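# Stack two cartons on the raised block

## Task

Set the big carton on the raised block so no part of it extends beyond the blue tape outline, then set the small carton on top of the big one so none of it overhangs. Both must stay put with no help from the robot, and at the end both cups must have released and the arms must be moved away.

## Robot and tools

Robot: two Doosan M1013 six-joint arms, left_arm and right_arm, each ending in a suction cup instead of fingers. Base positions in the scene frame: left_arm (+0.020, +0.630, 0) m, quat_wxyz (+0.999, 0, 0, +0.053); right_arm (-0.084, -0.589, 0) m, quat_wxyz (+0.999, 0, 0, +0.036). Joint ranges in rad: waist, shoulder, forearm roll, wrist pitch and wrist roll -6.283 to 6.283; elbow -2.792 to 2.792. The elbow never fully straightens.

Frames: all reported poses share one scene frame. Its origin is on the table surface midway between the bases, +z is up, +x points out across the table, and left_arm sits on the +y side. The names left and right do not refer to image sides. Each arm's controlled point is the cup point, the centre of the suction rim (36 mm wide). The cup faces along the cup point's own +z. About 4 cm back from the rim the tool body and wrist camera bulge out sideways by up to roughly 9 cm, so leave room.

execute_actions: argument actions is a list holding one item or none; optional pictures (boolean). An empty list commands nothing and returns the state with images. An action item is {"rows": [...], "steps": n}: 1 to 15 rows, n from 3 to 15 (default 15), each step lasting 1/30 s; row k is used on step k and the final row repeats. A wait item is {"steps": n} with n up to 300, counted from the previous result, so your reply time eats into it.

Row layout (also used by move's target): one flat list of 14 numbers, each in [-1, 1], always covering both arms: left dx, dy, dz, rx, ry, rz, left suction, then right dx, dy, dz, rx, ry, rz, right suction. The first six per arm are an offset, not a pose: they are measured from that cup point's pose in the most recent result showing it (before any such result in this scene, and for the second or later call within one reply, from the robot's pose when the action begins). The offset is expressed in the cup point's own axes, so dz pushes along the cup's facing direction. Scale: 1.0 equals 0.6 m of translation or 180 degrees of rotation; rx, ry, rz form one rotation vector. Every row counts from that same reference, not from the row before it. All zeros therefore drives the arm back to its reference pose; it is not a pause. To keep an arm still, send the offset back to where you want it in the reply's first call and zeros afterwards. Suction: above 0.01 is on, 0.01 or less is off, and the setting persists, but whatever value you send is obeyed, so repeat the current value to leave it unchanged.

Each control step the commanded pose is clipped to within 70 mm and 16 degrees of the measured pose, so large offsets need several actions; check the resulting pose and send the remainder. The final 3 steps of an action run after its result is captured (kept back), during your next reply.

move: target is one 14-number row as above; speed is the top path speed in m/s, 0.002 to 0.5 (default 0.25), with turning capped at twice that in rad/s. Both cup points travel straight lines that finish together, lasting 0.5 to 10 s; a longer path is cut off at 10 s. Paths ignore obstacles and the other arm, and the arm may lag, stray or overshoot, especially near full reach. The result adds a move: line giving the ending (done, off_target, moving, held, fault), any limits (paced means the sent pose was clipped; held means a check blocked steps, after which motion can jump quickly), and each cup point's remaining distance.

wait: seconds from 0 to 10; sends nothing new. zoom_image: camera (cam_high, cam_left_wrist or cam_right_wrist) and region [x0, y0, x1, y1] in pixels, at most 504 by 504. cam_high is 672x504 pinhole; the wrist cameras are 504x504 fisheye. read_manual returns licence text only. finished_scene takes the scene number, ends the scene irreversibly and reports whether the task succeeded.

Results: per arm, cup point position (m), orientation quat_wxyz, linear and angular velocity; printed positions may be off, more so at long reach. suction_measured shows vacuum: near 0 means no seal, 0.83 or more means airtight. part_present turns 1 at 0.50 and back to 0 below 0.45. A pose unreachable line means the clearance check altered or blocked that arm's command; HELD marks steps where that happened. A Hand target line appears only when no steps are pending. MOTOR HOT warns of heating from holding loads; OVER-TEMPERATURE FAULT means brakes are on until it cools.

Gripping: switch suction on and press the rim flat onto a smooth face so it touches all round; edges, holes or seams under the rim leak. Under vacuum the cup compresses, pulling the object up to about 12 mm nearer the tool, and vacuum alone can lift a resting object. To release, set the object down on its support first, then turn suction off, and retreat at least 15 mm. If the cup seals onto the table it pins the tool; turn suction off.

Avoid: pushing past a contact (stiff arms fault easily), fast impacts, arm-to-arm collisions, dropping or knocking anything off the table. A fault stops the arm for 10 s and drops the rest of the call; it triggers at 144 N external force or at joint load limits of 295 (waist, shoulder), 139 (elbow) and 39.1 N m (wrist joints). Loose objects may occasionally get a brief shove. The simulation keeps running while you think.

Each tool is called after ">>>" in YAML: its name, and indented under it one key for each argument.

## Session

>>> execute_actions:
  actions: []

Scene clock: 0.00 s of 6200.00 s.
left_arm: end_effector_position=(+0.6664, +0.7002, +0.3623) suction_measured=0.01 part_present=0 end_effector_quat_wxyz=(+0.001, -0.310, +0.951, +0.001) end_effector_velocity=(+0.000, +0.000, +0.000) end_effector_angular_velocity=(+0.001, -0.000, +0.000) | right_arm: end_effector_position=(+0.5650, -0.5443, +0.3633) suction_measured=0.00 part_present=0 end_effector_quat_wxyz=(+0.002, +0.225, +0.974, +0.000) end_effector_velocity=(-0.001, +0.000, -0.000) end_effector_angular_velocity=(-0.000, +0.002, -0.000)
Joint positions: left_arm=[-0.052  0.167  1.619  0.001  1.354 -0.576] | right_arm=[-0.055  0.166  1.619 -0.001  1.353  0.47 ]
Joint velocities: left_arm=[ 0.     0.    -0.     0.001  0.    -0.   ] | right_arm=[ 0.    -0.001  0.002 -0.     0.001  0.   ]
Hand target (left_arm): +0.666, +0.700, +0.362; +0.001, -0.310, +0.951, +0.001
Hand target (right_arm): +0.565, -0.544, +0.363; +0.002, +0.225, +0.974, +0.000

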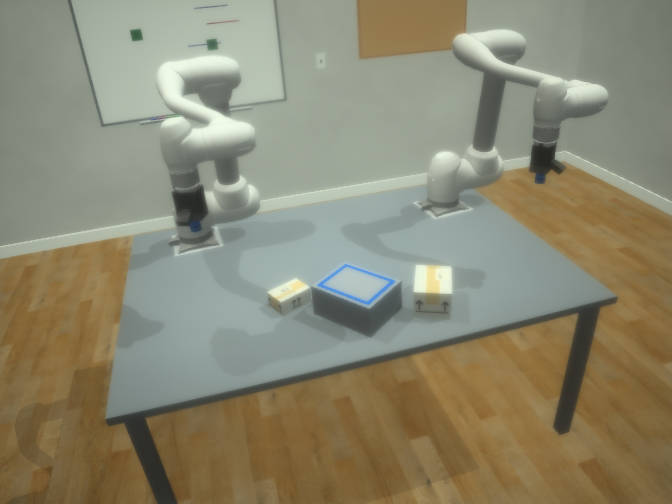

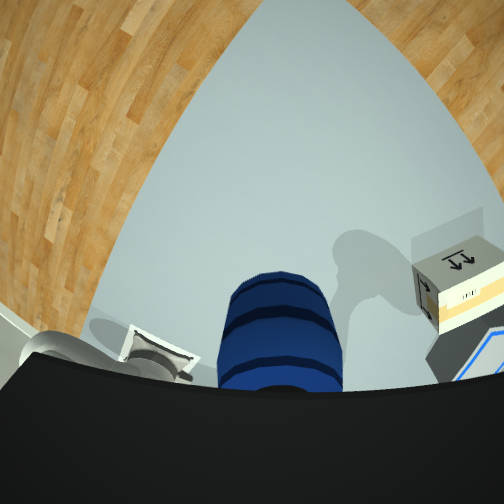

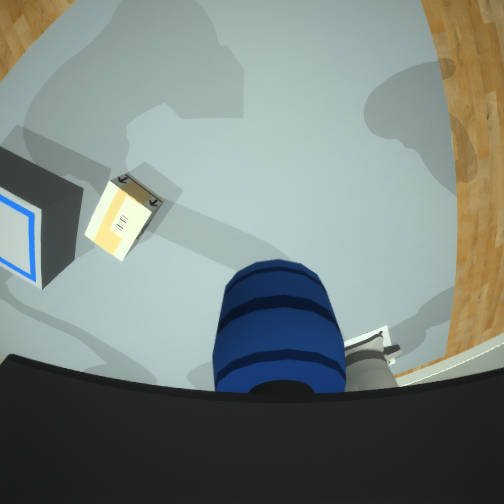

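>>> zoom_image:
  camera: "cam_high"
  region: [300, 250, 415, 345]

>>> zoom_image:
  camera: "cam_high"
  region: [395, 250, 475, 330]

>>> zoom_image:
  camera: "cam_high"
  region: [255, 265, 325, 325]

>>> zoom_image:
  camera: "cam_high"
  region: [150, 190, 250, 270]

>>> zoom_image:
  camera: "cam_high"
  region: [400, 160, 570, 240]

Region (300, 250, 415, 345) of cam_high's 672x504 image, scaled by 4.383, with more detail than that image has; it fills the top 416 rows of this view, and the rest is white.

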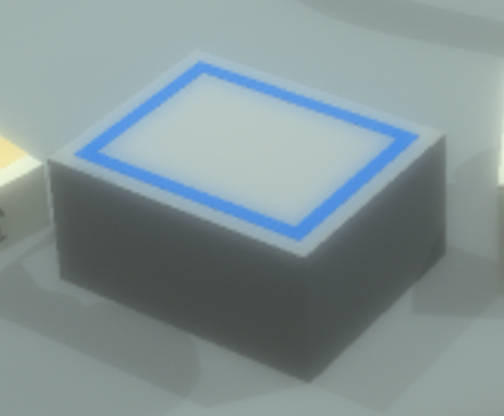

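Region (395, 250, 475, 330) of cam_high's 672x504 image, scaled by 6.300, with more detail than that image has.

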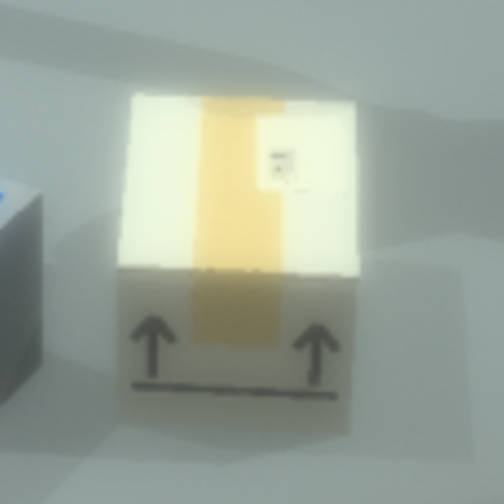

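Region (255, 265, 325, 325) of cam_high's 672x504 image, scaled by 7.200, with more detail than that image has; it fills the top 432 rows of this view, and the rest is white.

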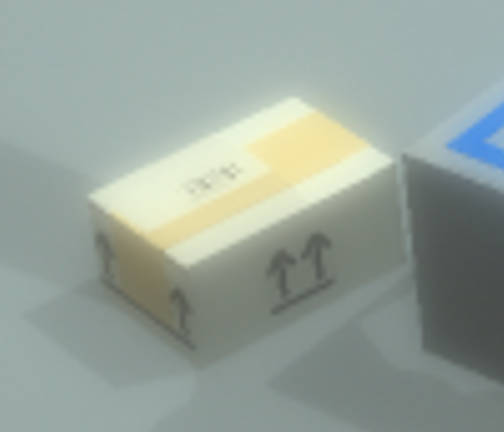

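Region (150, 190, 250, 270) of cam_high's 672x504 image, scaled by 5.040, with more detail than that image has; it fills the top 403 rows of this view, and the rest is white.

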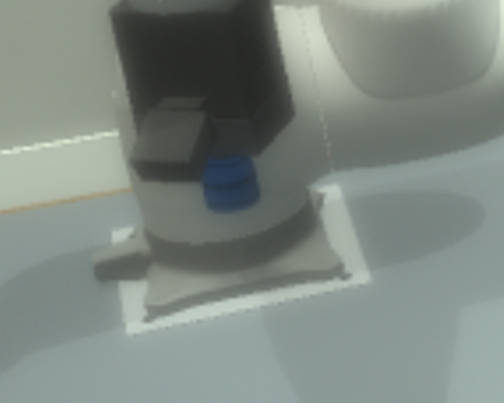

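Region (400, 160, 570, 240) of cam_high's 672x504 image, scaled by 2.965, with more detail than that image has; it fills the top 237 rows of this view, and the rest is white.

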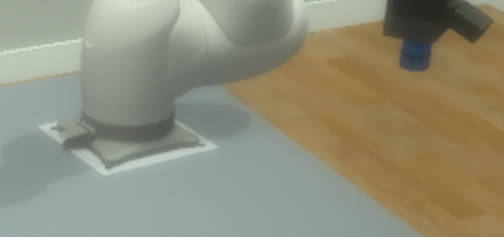

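>>> move:
  target: [0.3308, -0.7183, 0.3205, 0, 0, -0.1578, 0, 0.1697, 0.4352, 0.3638, 0, 0, -0.2823, 0]
  speed: 0.5

Scene clock: 4.37 s of 6200.00 s.
left_arm: end_effector_position=(+0.7605, +0.2348, +0.1702) suction_measured=0.01 part_present=0 end_effector_quat_wxyz=(+0.001, -0.533, +0.846, -0.000) end_effector_velocity=(+0.000, +0.000, -0.003) end_effector_angular_velocity=(+0.002, +0.002, -0.000) | right_arm: end_effector_position=(+0.5886, -0.2645, +0.1452) suction_measured=0.00 part_present=0 end_effector_quat_wxyz=(+0.002, -0.215, +0.977, +0.000) end_effector_velocity=(+0.000, +0.001, +0.001) end_effector_angular_velocity=(+0.001, -0.001, +0.001)
Joint positions: left_arm=[-0.638  0.557  1.432  0.001  1.152 -1.658] | right_arm=[ 0.333  0.441  1.667 -0.001  1.03  -0.029]
Joint velocities: left_arm=[ 0.     0.003  0.     0.001 -0.     0.   ] | right_arm=[ 0.     0.    -0.001  0.     0.    -0.001]
Hand target (left_arm): +0.761, +0.235, +0.170; +0.001, -0.534, +0.846, -0.000
Hand target (right_arm): +0.589, -0.264, +0.145; +0.002, -0.215, +0.977, +0.000
Off the commanded pose (left_arm): 0.001 m, 0 deg.
Off the commanded pose (right_arm): 0.001 m, 0 deg.
Kept back: nothing.
move: done

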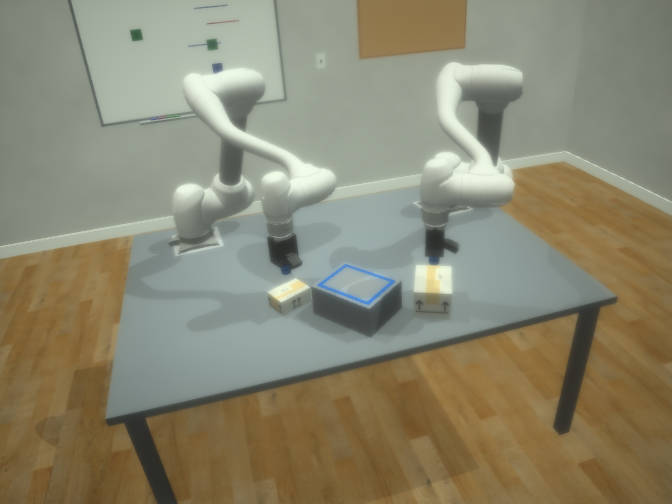

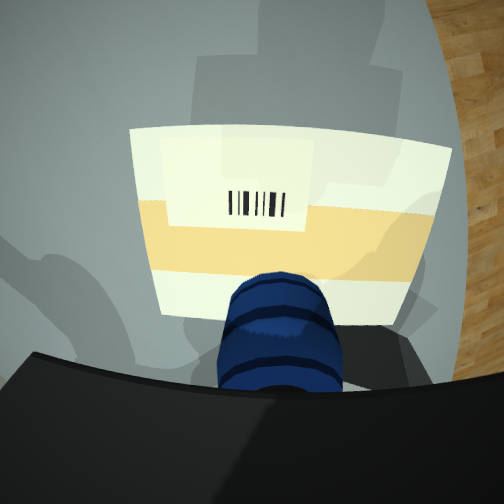

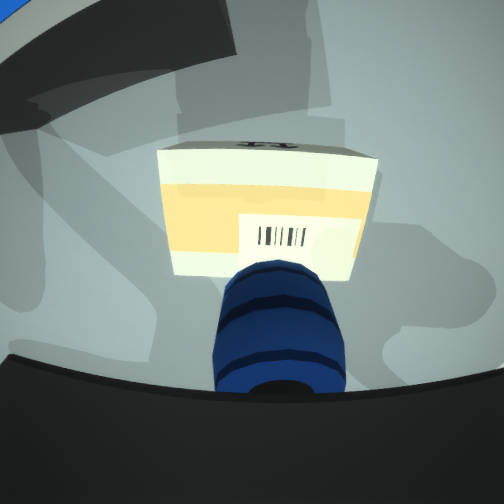

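>>> execute_actions:
  actions: []

Scene clock: 4.83 s of 6200.00 s.
left_arm: end_effector_position=(+0.7605, +0.2348, +0.1701) suction_measured=0.01 part_present=0 end_effector_quat_wxyz=(+0.001, -0.534, +0.846, -0.000) end_effector_velocity=(-0.000, -0.000, +0.000) end_effector_angular_velocity=(+0.001, -0.000, -0.001) | right_arm: end_effector_position=(+0.5885, -0.2645, +0.1451) suction_measured=0.00 part_present=0 end_effector_quat_wxyz=(+0.002, -0.215, +0.977, +0.000) end_effector_velocity=(+0.000, +0.000, +0.000) end_effector_angular_velocity=(+0.001, -0.001, -0.000)
Joint positions: left_arm=[-0.638  0.557  1.432  0.001  1.152 -1.658] | right_arm=[ 0.333  0.441  1.667 -0.001  1.03  -0.029]
Joint velocities: left_arm=[-0.     0.    -0.     0.001  0.     0.   ] | right_arm=[-0.    -0.    -0.     0.    -0.001 -0.   ]
Hand target (left_arm): +0.761, +0.235, +0.170; +0.001, -0.534, +0.846, -0.000
Hand target (right_arm): +0.589, -0.264, +0.145; +0.002, -0.215, +0.977, +0.000
Off the commanded pose (left_arm): 0.001 m, 0 deg.
Off the commanded pose (right_arm): 0.001 m, 0 deg.
Kept back: nothing.
Steps of this call (steps 1 to 14: nothing new was sent). Readings (end_effector_position | what the end effector reports):
1: left_arm (+0.7605, +0.2348, +0.1701) | right_arm (+0.5886, -0.2645, +0.1452) | left_arm suction_measured=0.01 part_present=0 | right_arm suction_measured=0.00 part_present=0
2: left_arm (+0.7605, +0.2348, +0.1701) | right_arm (+0.5886, -0.2645, +0.1451) | left_arm suction_measured=0.01 part_present=0 | right_arm suction_measured=0.00 part_present=0
4: left_arm (+0.7605, +0.2348, +0.1701) | right_arm (+0.5886, -0.2645, +0.1451) | left_arm suction_measured=0.01 part_present=0 | right_arm suction_measured=0.00 part_present=0
8: left_arm (+0.7605, +0.2348, +0.1701) | right_arm (+0.5886, -0.2644, +0.1451) | left_arm suction_measured=0.01 part_present=0 | right_arm suction_measured=0.00 part_present=0
14: the state above

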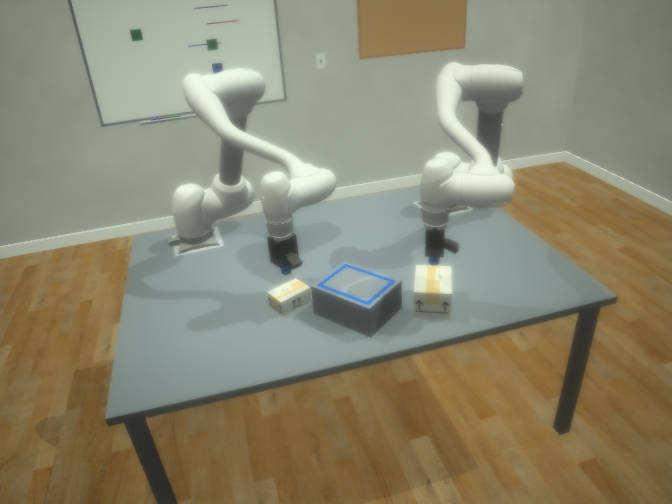

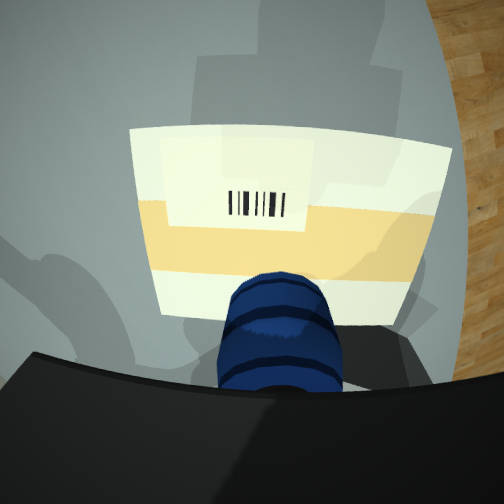

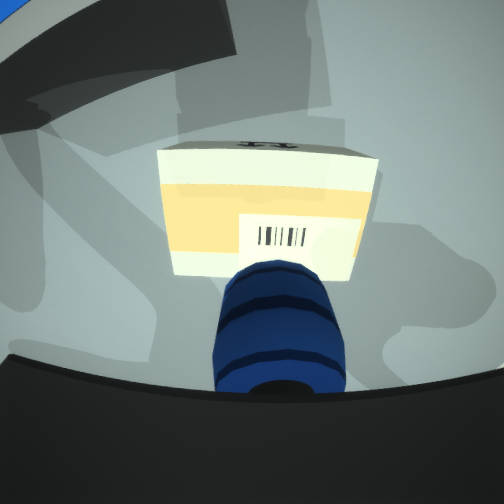

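>>> zoom_image:
  camera: "cam_left_wrist"
  region: [110, 110, 290, 350]

>>> zoom_image:
  camera: "cam_left_wrist"
  region: [290, 110, 470, 350]

>>> zoom_image:
  camera: "cam_right_wrist"
  region: [140, 130, 400, 300]

Region (110, 110, 290, 350) of cam_left_wrist's 504x504 image, scaled by 2.100, with more detail than that image has; it fills the left 378 columns of this view, and the rest is white.

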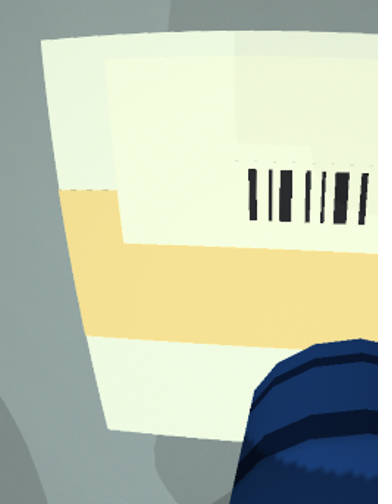

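Region (290, 110, 470, 350) of cam_left_wrist's 504x504 image, scaled by 2.100, with more detail than that image has; it fills the left 378 columns of this view, and the rest is white.

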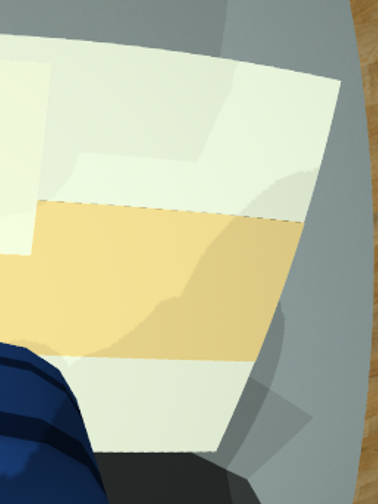

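Region (140, 130, 400, 300) of cam_right_wrist's 504x504 image, scaled by 1.938, with more detail than that image has; it fills the top 330 rows of this view, and the rest is white.

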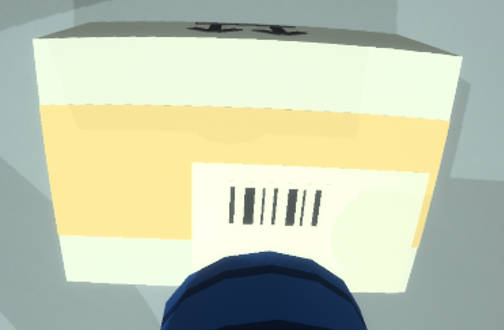

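>>> zoom_image:
  camera: "cam_left_wrist"
  region: [210, 260, 354, 400]

>>> zoom_image:
  camera: "cam_right_wrist"
  region: [206, 250, 354, 400]

Region (210, 260, 354, 400) of cam_left_wrist's 504x504 image, scaled by 3.500, with more detail than that image has; it fills the top 490 rows of this view, and the rest is white.

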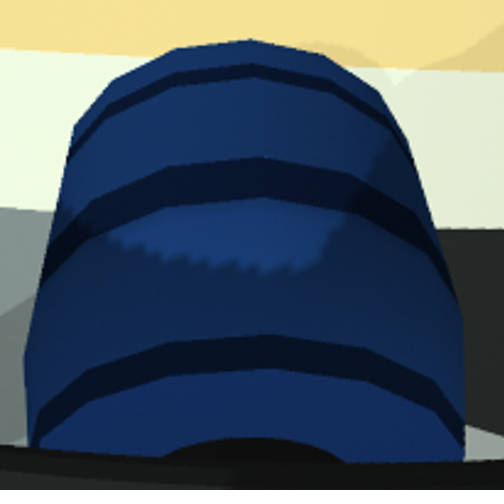

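Region (206, 250, 354, 400) of cam_right_wrist's 504x504 image, scaled by 3.360, with more detail than that image has; it fills the left 497 columns of this view, and the rest is white.

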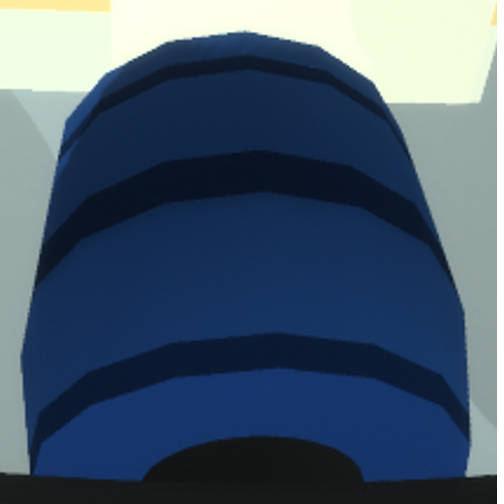

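>>> move:
  target: [0.0027, -0.014, 0.115, 0, 0, 0, 1, 0.0062, 0.002, 0.1368, 0, 0, 0, 1]
  speed: 0.13

Scene clock: 10.43 s of 6200.00 s.
left_arm: end_effector_position=(+0.7673, +0.2297, +0.1009) suction_measured=0.90 part_present=1 end_effector_quat_wxyz=(+0.001, -0.533, +0.846, -0.000) end_effector_velocity=(-0.000, -0.000, +0.001) end_effector_angular_velocity=(-0.001, -0.000, -0.001) | right_arm: end_effector_position=(+0.5848, -0.2648, +0.0628) suction_measured=0.89 part_present=1 end_effector_quat_wxyz=(+0.002, -0.215, +0.977, +0.000) end_effector_velocity=(+0.001, +0.001, +0.001) end_effector_angular_velocity=(+0.001, -0.003, +0.000)
Joint positions: left_arm=[-0.639  0.62   1.464  0.001  1.057 -1.659] | right_arm=[ 0.334  0.513  1.73  -0.001  0.895 -0.028]
Joint velocities: left_arm=[-0.    -0.001  0.    -0.     0.     0.   ] | right_arm=[ 0.    -0.001 -0.001  0.    -0.001 -0.001]
Hand target (left_arm): +0.767, +0.230, +0.101; +0.001, -0.533, +0.846, -0.000
Hand target (right_arm): +0.585, -0.265, +0.063; +0.002, -0.215, +0.977, +0.000
Off the commanded pose (left_arm): 0.000 m, 0 deg.
Off the commanded pose (right_arm): 0.000 m, 0 deg.
Kept back: nothing.
After step 90, 1.67 s passed at rest.
move: done

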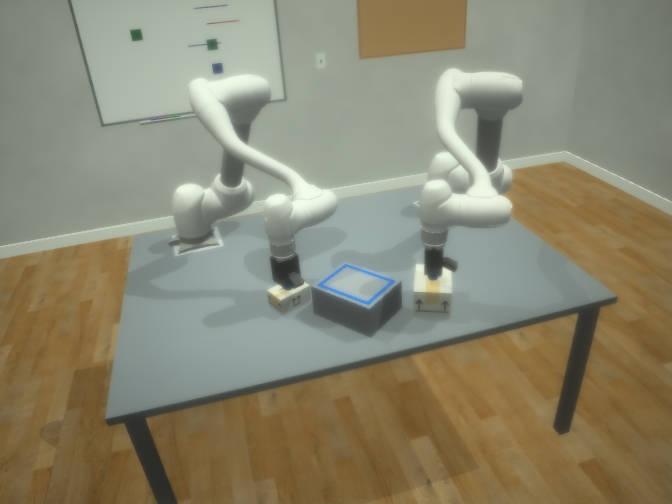

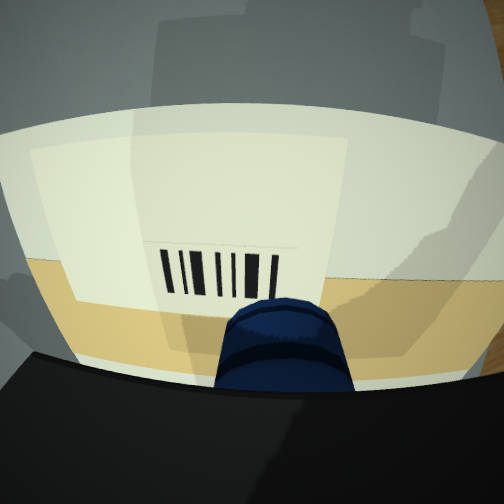

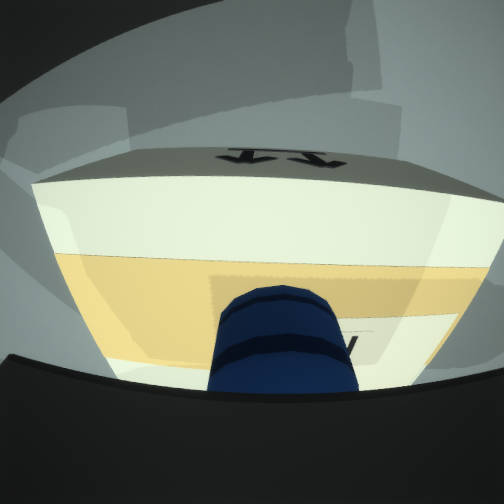

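>>> move:
  target: [0, 0, -0.235, 0, 0, -0.1333, 1, 0, 0, -0.2287, 0, 0, 0.1333, 1]
  speed: 0.4

>>> move:
  target: [0.4557, 0.0711, 0.0133, 0, 0, -0.2128, 1, 0.0098, -0.1082, -0.1667, 0, 0, 0.2128, 1]
  speed: 0.4

Scene clock: 11.67 s of 6200.00 s.
left_arm: end_effector_position=(+0.7672, +0.2299, +0.2419) suction_measured=0.99 part_present=1 end_effector_quat_wxyz=(+0.001, -0.698, +0.716, -0.000) end_effector_velocity=(-0.000, -0.000, +0.000) end_effector_angular_velocity=(-0.000, +0.000, +0.000) | right_arm: end_effector_position=(+0.5845, -0.2650, +0.2002) suction_measured=0.99 part_present=1 end_effector_quat_wxyz=(+0.002, -0.007, +1.000, +0.000) end_effector_velocity=(-0.000, +0.000, +0.000) end_effector_angular_velocity=(+0.000, -0.001, -0.001)
Joint positions: left_arm=[-0.639  0.529  1.34   0.001  1.272 -2.078] | right_arm=[ 0.334  0.394  1.627 -0.001  1.118  0.391]
Joint velocities: left_arm=[-0.    -0.001  0.    -0.     0.001 -0.001] | right_arm=[ 0.001 -0.     0.    -0.    -0.     0.001]
Hand target (left_arm): +0.767, +0.230, +0.242; -0.001, +0.698, -0.716, +0.000
Hand target (right_arm): +0.585, -0.265, +0.200; +0.002, -0.007, +1.000, +0.000
Off the commanded pose (left_arm): 0.000 m, 0 deg.
Off the commanded pose (right_arm): 0.000 m, 0 deg.
Kept back: nothing.
move: done

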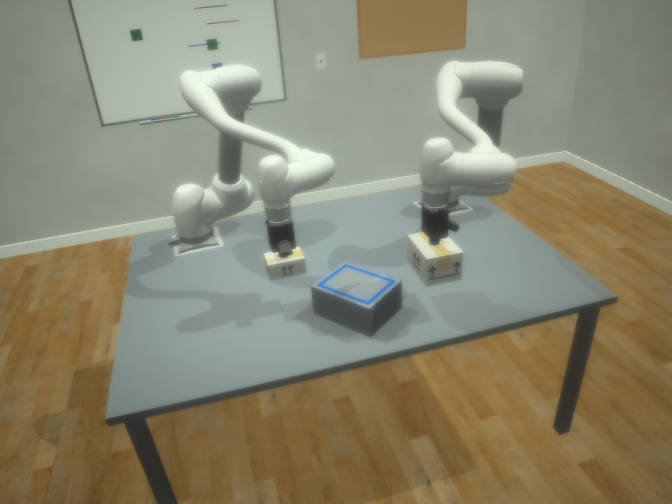

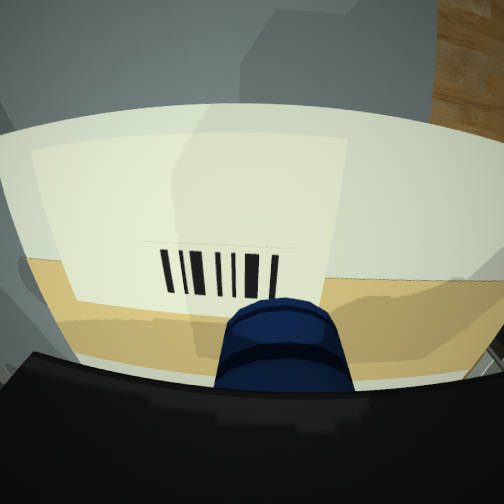

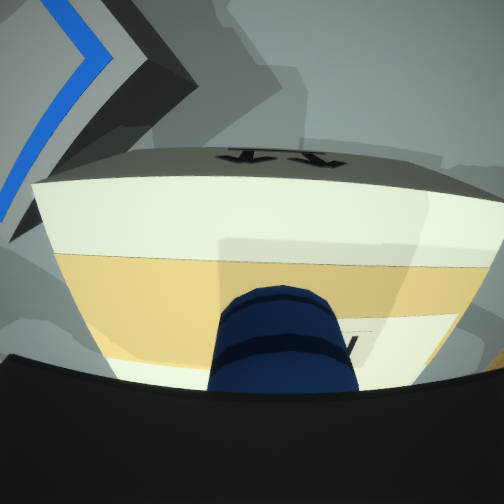

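Scene clock: 12.93 s of 6200.00 s.
left_arm: end_effector_position=(+0.7176, -0.0424, +0.2340) suction_measured=0.99 part_present=1 end_effector_quat_wxyz=(-0.000, +0.894, -0.448, +0.001) end_effector_velocity=(+0.000, +0.000, -0.001) end_effector_angular_velocity=(+0.002, +0.001, -0.000) | right_arm: end_effector_position=(+0.5793, -0.3302, +0.3003) suction_measured=0.99 part_present=1 end_effector_quat_wxyz=(+0.002, +0.321, +0.947, +0.001) end_effector_velocity=(+0.000, +0.000, -0.000) end_effector_angular_velocity=(+0.001, -0.000, +0.000)
Joint positions: left_arm=[-0.909  0.739  1.003  0.001  1.399 -3.016] | right_arm=[ 0.253  0.288  1.582 -0.001  1.268  0.978]
Joint velocities: left_arm=[ 0.     0.002 -0.     0.001  0.     0.   ] | right_arm=[-0.     0.001 -0.001  0.    -0.001 -0.   ]
Hand target (left_arm): +0.718, -0.042, +0.234; -0.000, +0.894, -0.448, +0.001
Hand target (right_arm): +0.579, -0.330, +0.300; +0.002, +0.321, +0.947, +0.001
Off the commanded pose (left_arm): 0.000 m, 0 deg.
Off the commanded pose (right_arm): 0.000 m, 0 deg.
Kept back: nothing.
move: done

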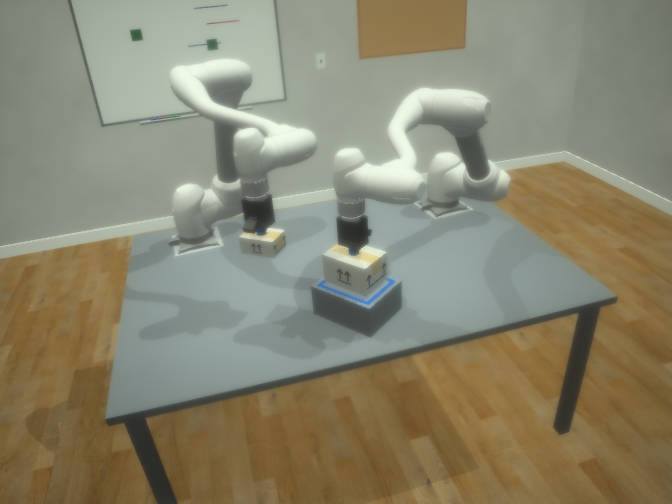

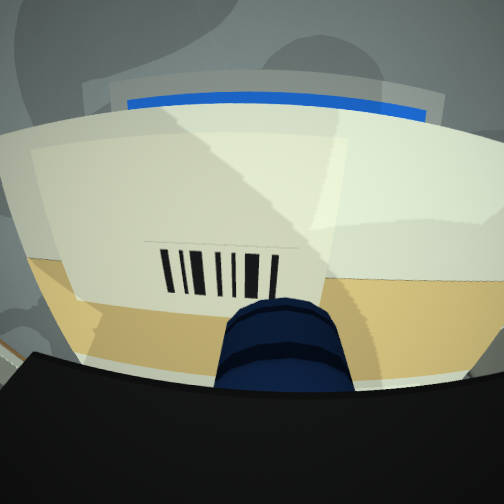

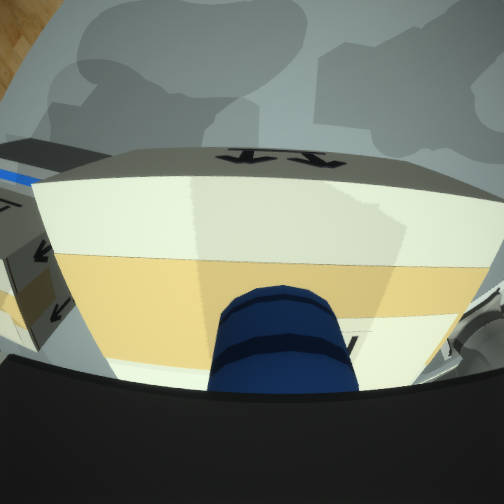

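>>> zoom_image:
  camera: "cam_left_wrist"
  region: [70, 60, 270, 140]

>>> zoom_image:
  camera: "cam_left_wrist"
  region: [270, 60, 470, 140]

>>> zoom_image:
  camera: "cam_high"
  region: [300, 235, 410, 340]

Region (70, 60, 270, 140) of cam_left_wrist's 504x504 image, scaled by 2.520, with more detail than that image has; it fills the top 202 rows of this view, and the rest is white.

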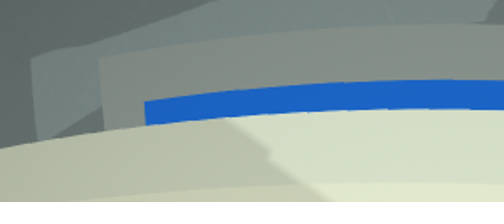

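Region (270, 60, 470, 140) of cam_left_wrist's 504x504 image, scaled by 2.520, with more detail than that image has; it fills the top 202 rows of this view, and the rest is white.

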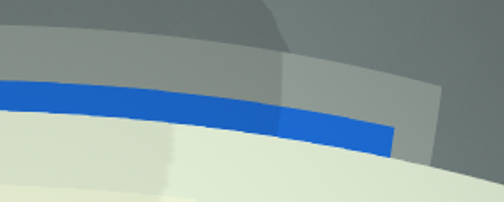

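Region (300, 235, 410, 340) of cam_high's 672x504 image, scaled by 4.582, with more detail than that image has; it fills the top 481 rows of this view, and the rest is white.

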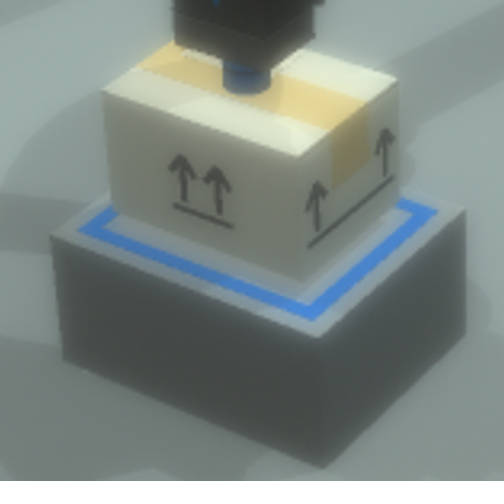

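>>> zoom_image:
  camera: "cam_high"
  region: [345, 262, 405, 312]

>>> zoom_image:
  camera: "cam_high"
  region: [308, 250, 368, 300]

Region (345, 262, 405, 312) of cam_high's 672x504 image, scaled by 8.400, with more detail than that image has.

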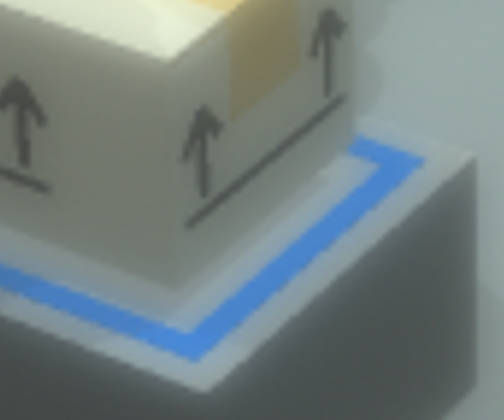

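Region (308, 250, 368, 300) of cam_high's 672x504 image, scaled by 8.400, with more detail than that image has.

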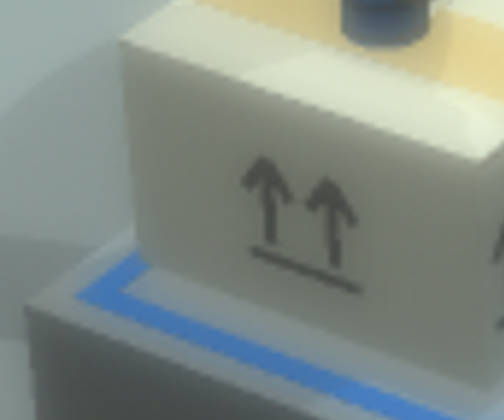

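>>> move:
  target: [-0.0035, 0, 0.024, 0, 0, -0.0026, 1, 0, 0, 0, 0, 0, 0.085, 1]
  speed: 0.25

>>> zoom_image:
  camera: "cam_high"
  region: [345, 262, 405, 312]

Scene clock: 14.77 s of 6200.00 s.
left_arm: end_effector_position=(+0.7163, -0.0408, +0.2195) suction_measured=0.99 part_present=1 end_effector_quat_wxyz=(-0.000, +0.896, -0.444, +0.001) end_effector_velocity=(-0.000, -0.000, +0.000) end_effector_angular_velocity=(-0.001, -0.000, -0.000) | right_arm: end_effector_position=(+0.5794, -0.3303, +0.3003) suction_measured=0.99 part_present=1 end_effector_quat_wxyz=(+0.002, +0.444, +0.896, +0.001) end_effector_velocity=(-0.000, +0.001, -0.000) end_effector_angular_velocity=(-0.001, -0.000, +0.001)
Joint positions: left_arm=[-0.909  0.74   1.027  0.001  1.374 -3.024] | right_arm=[ 0.253  0.288  1.582 -0.001  1.268  1.245]
Joint velocities: left_arm=[-0.    -0.001  0.    -0.001 -0.001  0.   ] | right_arm=[ 0.001  0.     0.    -0.001 -0.     0.001]
Hand target (left_arm): +0.716, -0.041, +0.220; -0.000, +0.896, -0.444, +0.001
Hand target (right_arm): +0.579, -0.330, +0.300; +0.002, +0.444, +0.896, +0.001
Off the commanded pose (left_arm): 0.000 m, 0 deg.
Off the commanded pose (right_arm): 0.000 m, 0 deg.
Kept back: nothing.
move: done

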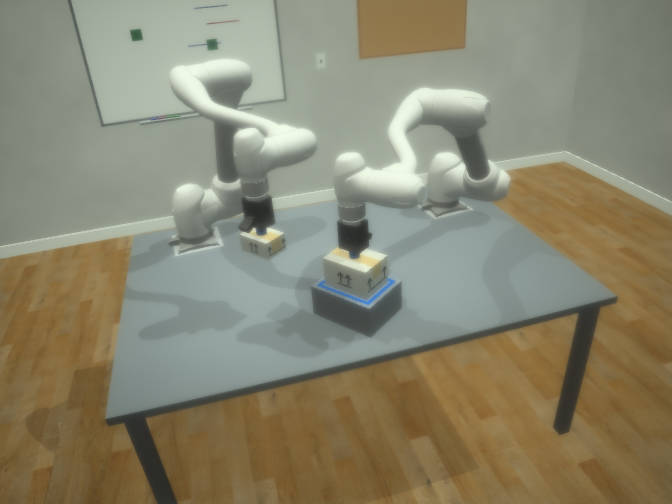

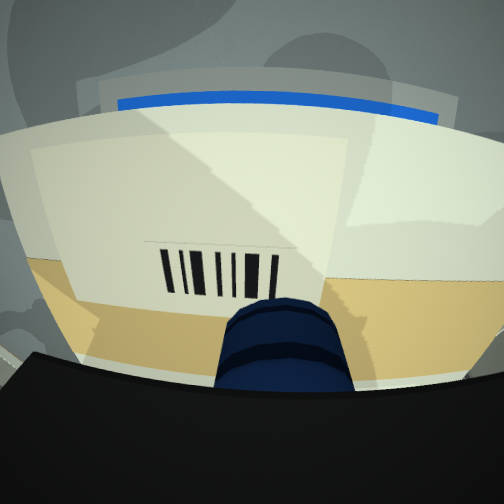

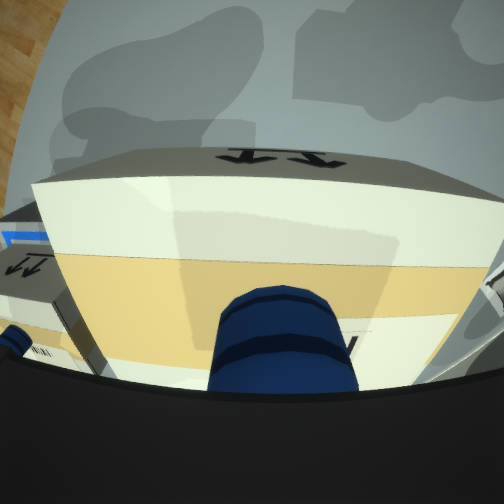

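Region (345, 262, 405, 312) of cam_high's 672x504 image, scaled by 8.400, with more detail than that image has.

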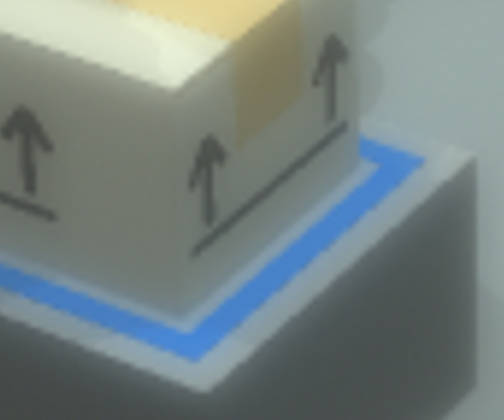

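>>> execute_actions:
  actions:
    - {"rows": [[0,0,0.0008,0,0,0,1,0,0,0,0,0,0,1],[0,0,0.0018,0,0,0,1,0,0,0,0,0,0,1],[0,0,0.0028,0,0,0,1,0,0,0,0,0,0,1],[0,0,0.0035,0,0,0,1,0,0,0,0,0,0,1],[0,0,0.0035,0,0,0,1,0,0,0,0,0,0,1],[0,0,0.0035,0,0,0,1,0,0,0,0,0,0,1],[0,0,0.0035,0,0,0,0,0,0,0,0,0,0,1],[0,0,0.0035,0,0,0,0,0,0,0,0,0,0,1],[0,0,0.0035,0,0,0,0,0,0,0,0,0,0,1],[0,0,0.0035,0,0,0,0,0,0,0,0,0,0,1],[0,0,0.0,0,0,0,0,0,0,0,0,0,0,1],[0,0,-0.009,0,0,0,0,0,0,0,0,0,0,1],[0,0,-0.021,0,0,0,0,0,0,0,0,0,0,1],[0,0,-0.033,0,0,0,0,0,0,0,0,0,0,1],[0,0,-0.042,0,0,0,0,0,0,0,0,0,0,1]], "steps": 15}

>>> move:
  target: [-0.448, -0.35, -0.083, 0, 0, 0, 0, 0.2499, 0.4703, 0.005, 0, 0, 0, 1]
  speed: 0.4

Scene clock: 15.80 s of 6200.00 s.
left_arm: end_effector_position=(+0.7163, -0.0407, +0.2189) suction_measured=0.01 part_present=0 end_effector_quat_wxyz=(-0.001, +0.896, -0.444, +0.001) end_effector_velocity=(-0.003, +0.003, +0.071) end_effector_angular_velocity=(+0.012, +0.013, +0.000) | right_arm: end_effector_position=(+0.5794, -0.3303, +0.3003) suction_measured=0.99 part_present=1 end_effector_quat_wxyz=(+0.002, +0.444, +0.896, +0.001) end_effector_velocity=(+0.000, -0.000, +0.001) end_effector_angular_velocity=(+0.000, -0.001, -0.001)
Joint positions: left_arm=[-0.909  0.74   1.028  0.001  1.373 -3.024] | right_arm=[ 0.253  0.288  1.582 -0.001  1.268  1.245]
Joint velocities: left_arm=[-0.    -0.025 -0.085 -0.001  0.128  0.   ] | right_arm=[-0.    -0.    -0.001  0.     0.001  0.   ]
Steps of this call (steps 1 to 19: nothing new was sent; steps 20 to 31: the first 12 steps of this action). Readings (end_effector_position | what the end effector reports):
20: left_arm (+0.7163, -0.0408, +0.2195) | right_arm (+0.5793, -0.3302, +0.3003) | left_arm suction_measured=0.99 part_present=1 | right_arm suction_measured=0.99 part_present=1
21: left_arm (+0.7163, -0.0408, +0.2193) | right_arm (+0.5793, -0.3302, +0.3003) | left_arm suction_measured=0.99 part_present=1 | right_arm suction_measured=0.99 part_present=1
23: left_arm (+0.7163, -0.0408, +0.2181) | right_arm (+0.5793, -0.3302, +0.3003) | left_arm suction_measured=0.99 part_present=1 | right_arm suction_measured=0.99 part_present=1
27: left_arm (+0.7163, -0.0408, +0.2175) | right_arm (+0.5793, -0.3302, +0.3003) | left_arm suction_measured=0.12 part_present=0 | right_arm suction_measured=0.99 part_present=1
31: the state above

Scene clock: 17.47 s of 6200.00 s.
left_arm: end_effector_position=(+0.7204, +0.3005, +0.2943) suction_measured=0.01 part_present=0 end_effector_quat_wxyz=(-0.001, +0.896, -0.444, +0.001) end_effector_velocity=(-0.000, +0.001, +0.002) end_effector_angular_velocity=(+0.001, -0.003, -0.001) | right_arm: end_effector_position=(+0.7133, -0.0402, +0.2978) suction_measured=0.99 part_present=1 end_effector_quat_wxyz=(+0.001, +0.444, +0.896, +0.002) end_effector_velocity=(-0.000, -0.001, -0.000) end_effector_angular_velocity=(-0.002, +0.002, -0.001)
Joint positions: left_arm=[-0.591  0.388  1.454  0.001  1.298 -2.706] | right_arm=[ 0.496  0.72   0.92  -0.001  1.497  1.489]
Joint velocities: left_arm=[-0.    -0.002 -0.     0.003  0.001 -0.   ] | right_arm=[-0.     0.    -0.    -0.001  0.002  0.001]
Hand target (left_arm): +0.720, +0.301, +0.294; -0.001, +0.896, -0.444, +0.001
Hand target (right_arm): +0.713, -0.040, +0.298; +0.001, +0.444, +0.896, +0.001
Off your previous action's commanded pose (left_arm): 0.009 m, 0 deg at its last step (step 3 of this call).
Off your previous action's commanded pose (right_arm): 0.000 m, 0 deg at its last step (step 3 of this call).
Off the commanded pose (left_arm): 0.000 m, 0 deg.
Off the commanded pose (right_arm): 0.000 m, 0 deg.
Kept back: nothing.
move: done

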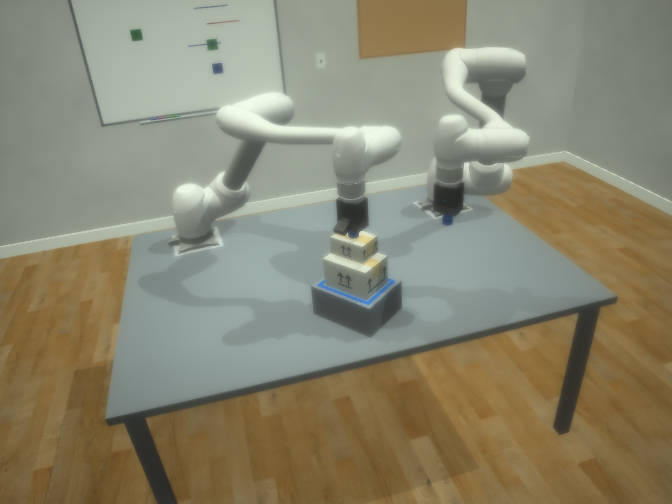

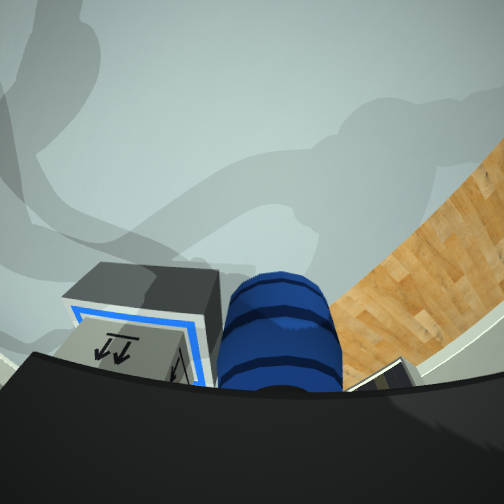

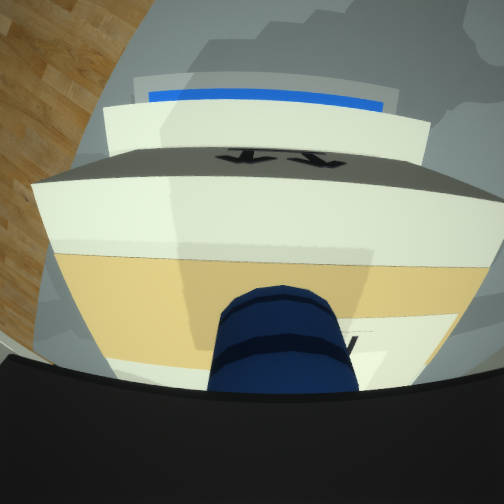

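>>> zoom_image:
  camera: "cam_right_wrist"
  region: [90, 65, 270, 175]

>>> zoom_image:
  camera: "cam_right_wrist"
  region: [270, 65, 450, 175]

>>> zoom_image:
  camera: "cam_high"
  region: [315, 225, 405, 312]

Region (90, 65, 270, 175) of cam_right_wrist's 504x504 image, scaled by 2.800, with more detail than that image has.

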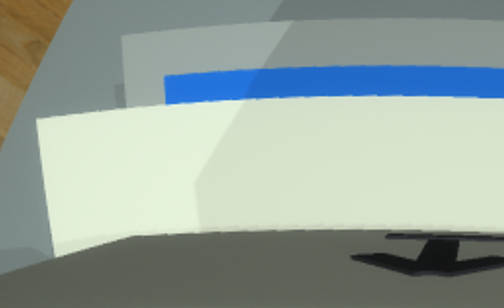

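Region (270, 65, 450, 175) of cam_right_wrist's 504x504 image, scaled by 2.800, with more detail than that image has.

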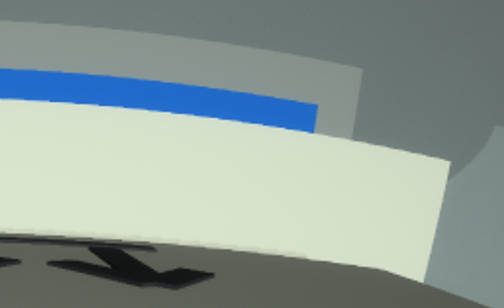

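Region (315, 225, 405, 312) of cam_high's 672x504 image, scaled by 5.600, with more detail than that image has; it fills the top 487 rows of this view, and the rest is white.

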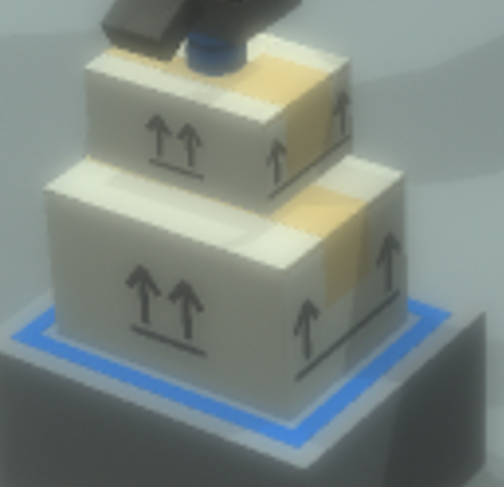

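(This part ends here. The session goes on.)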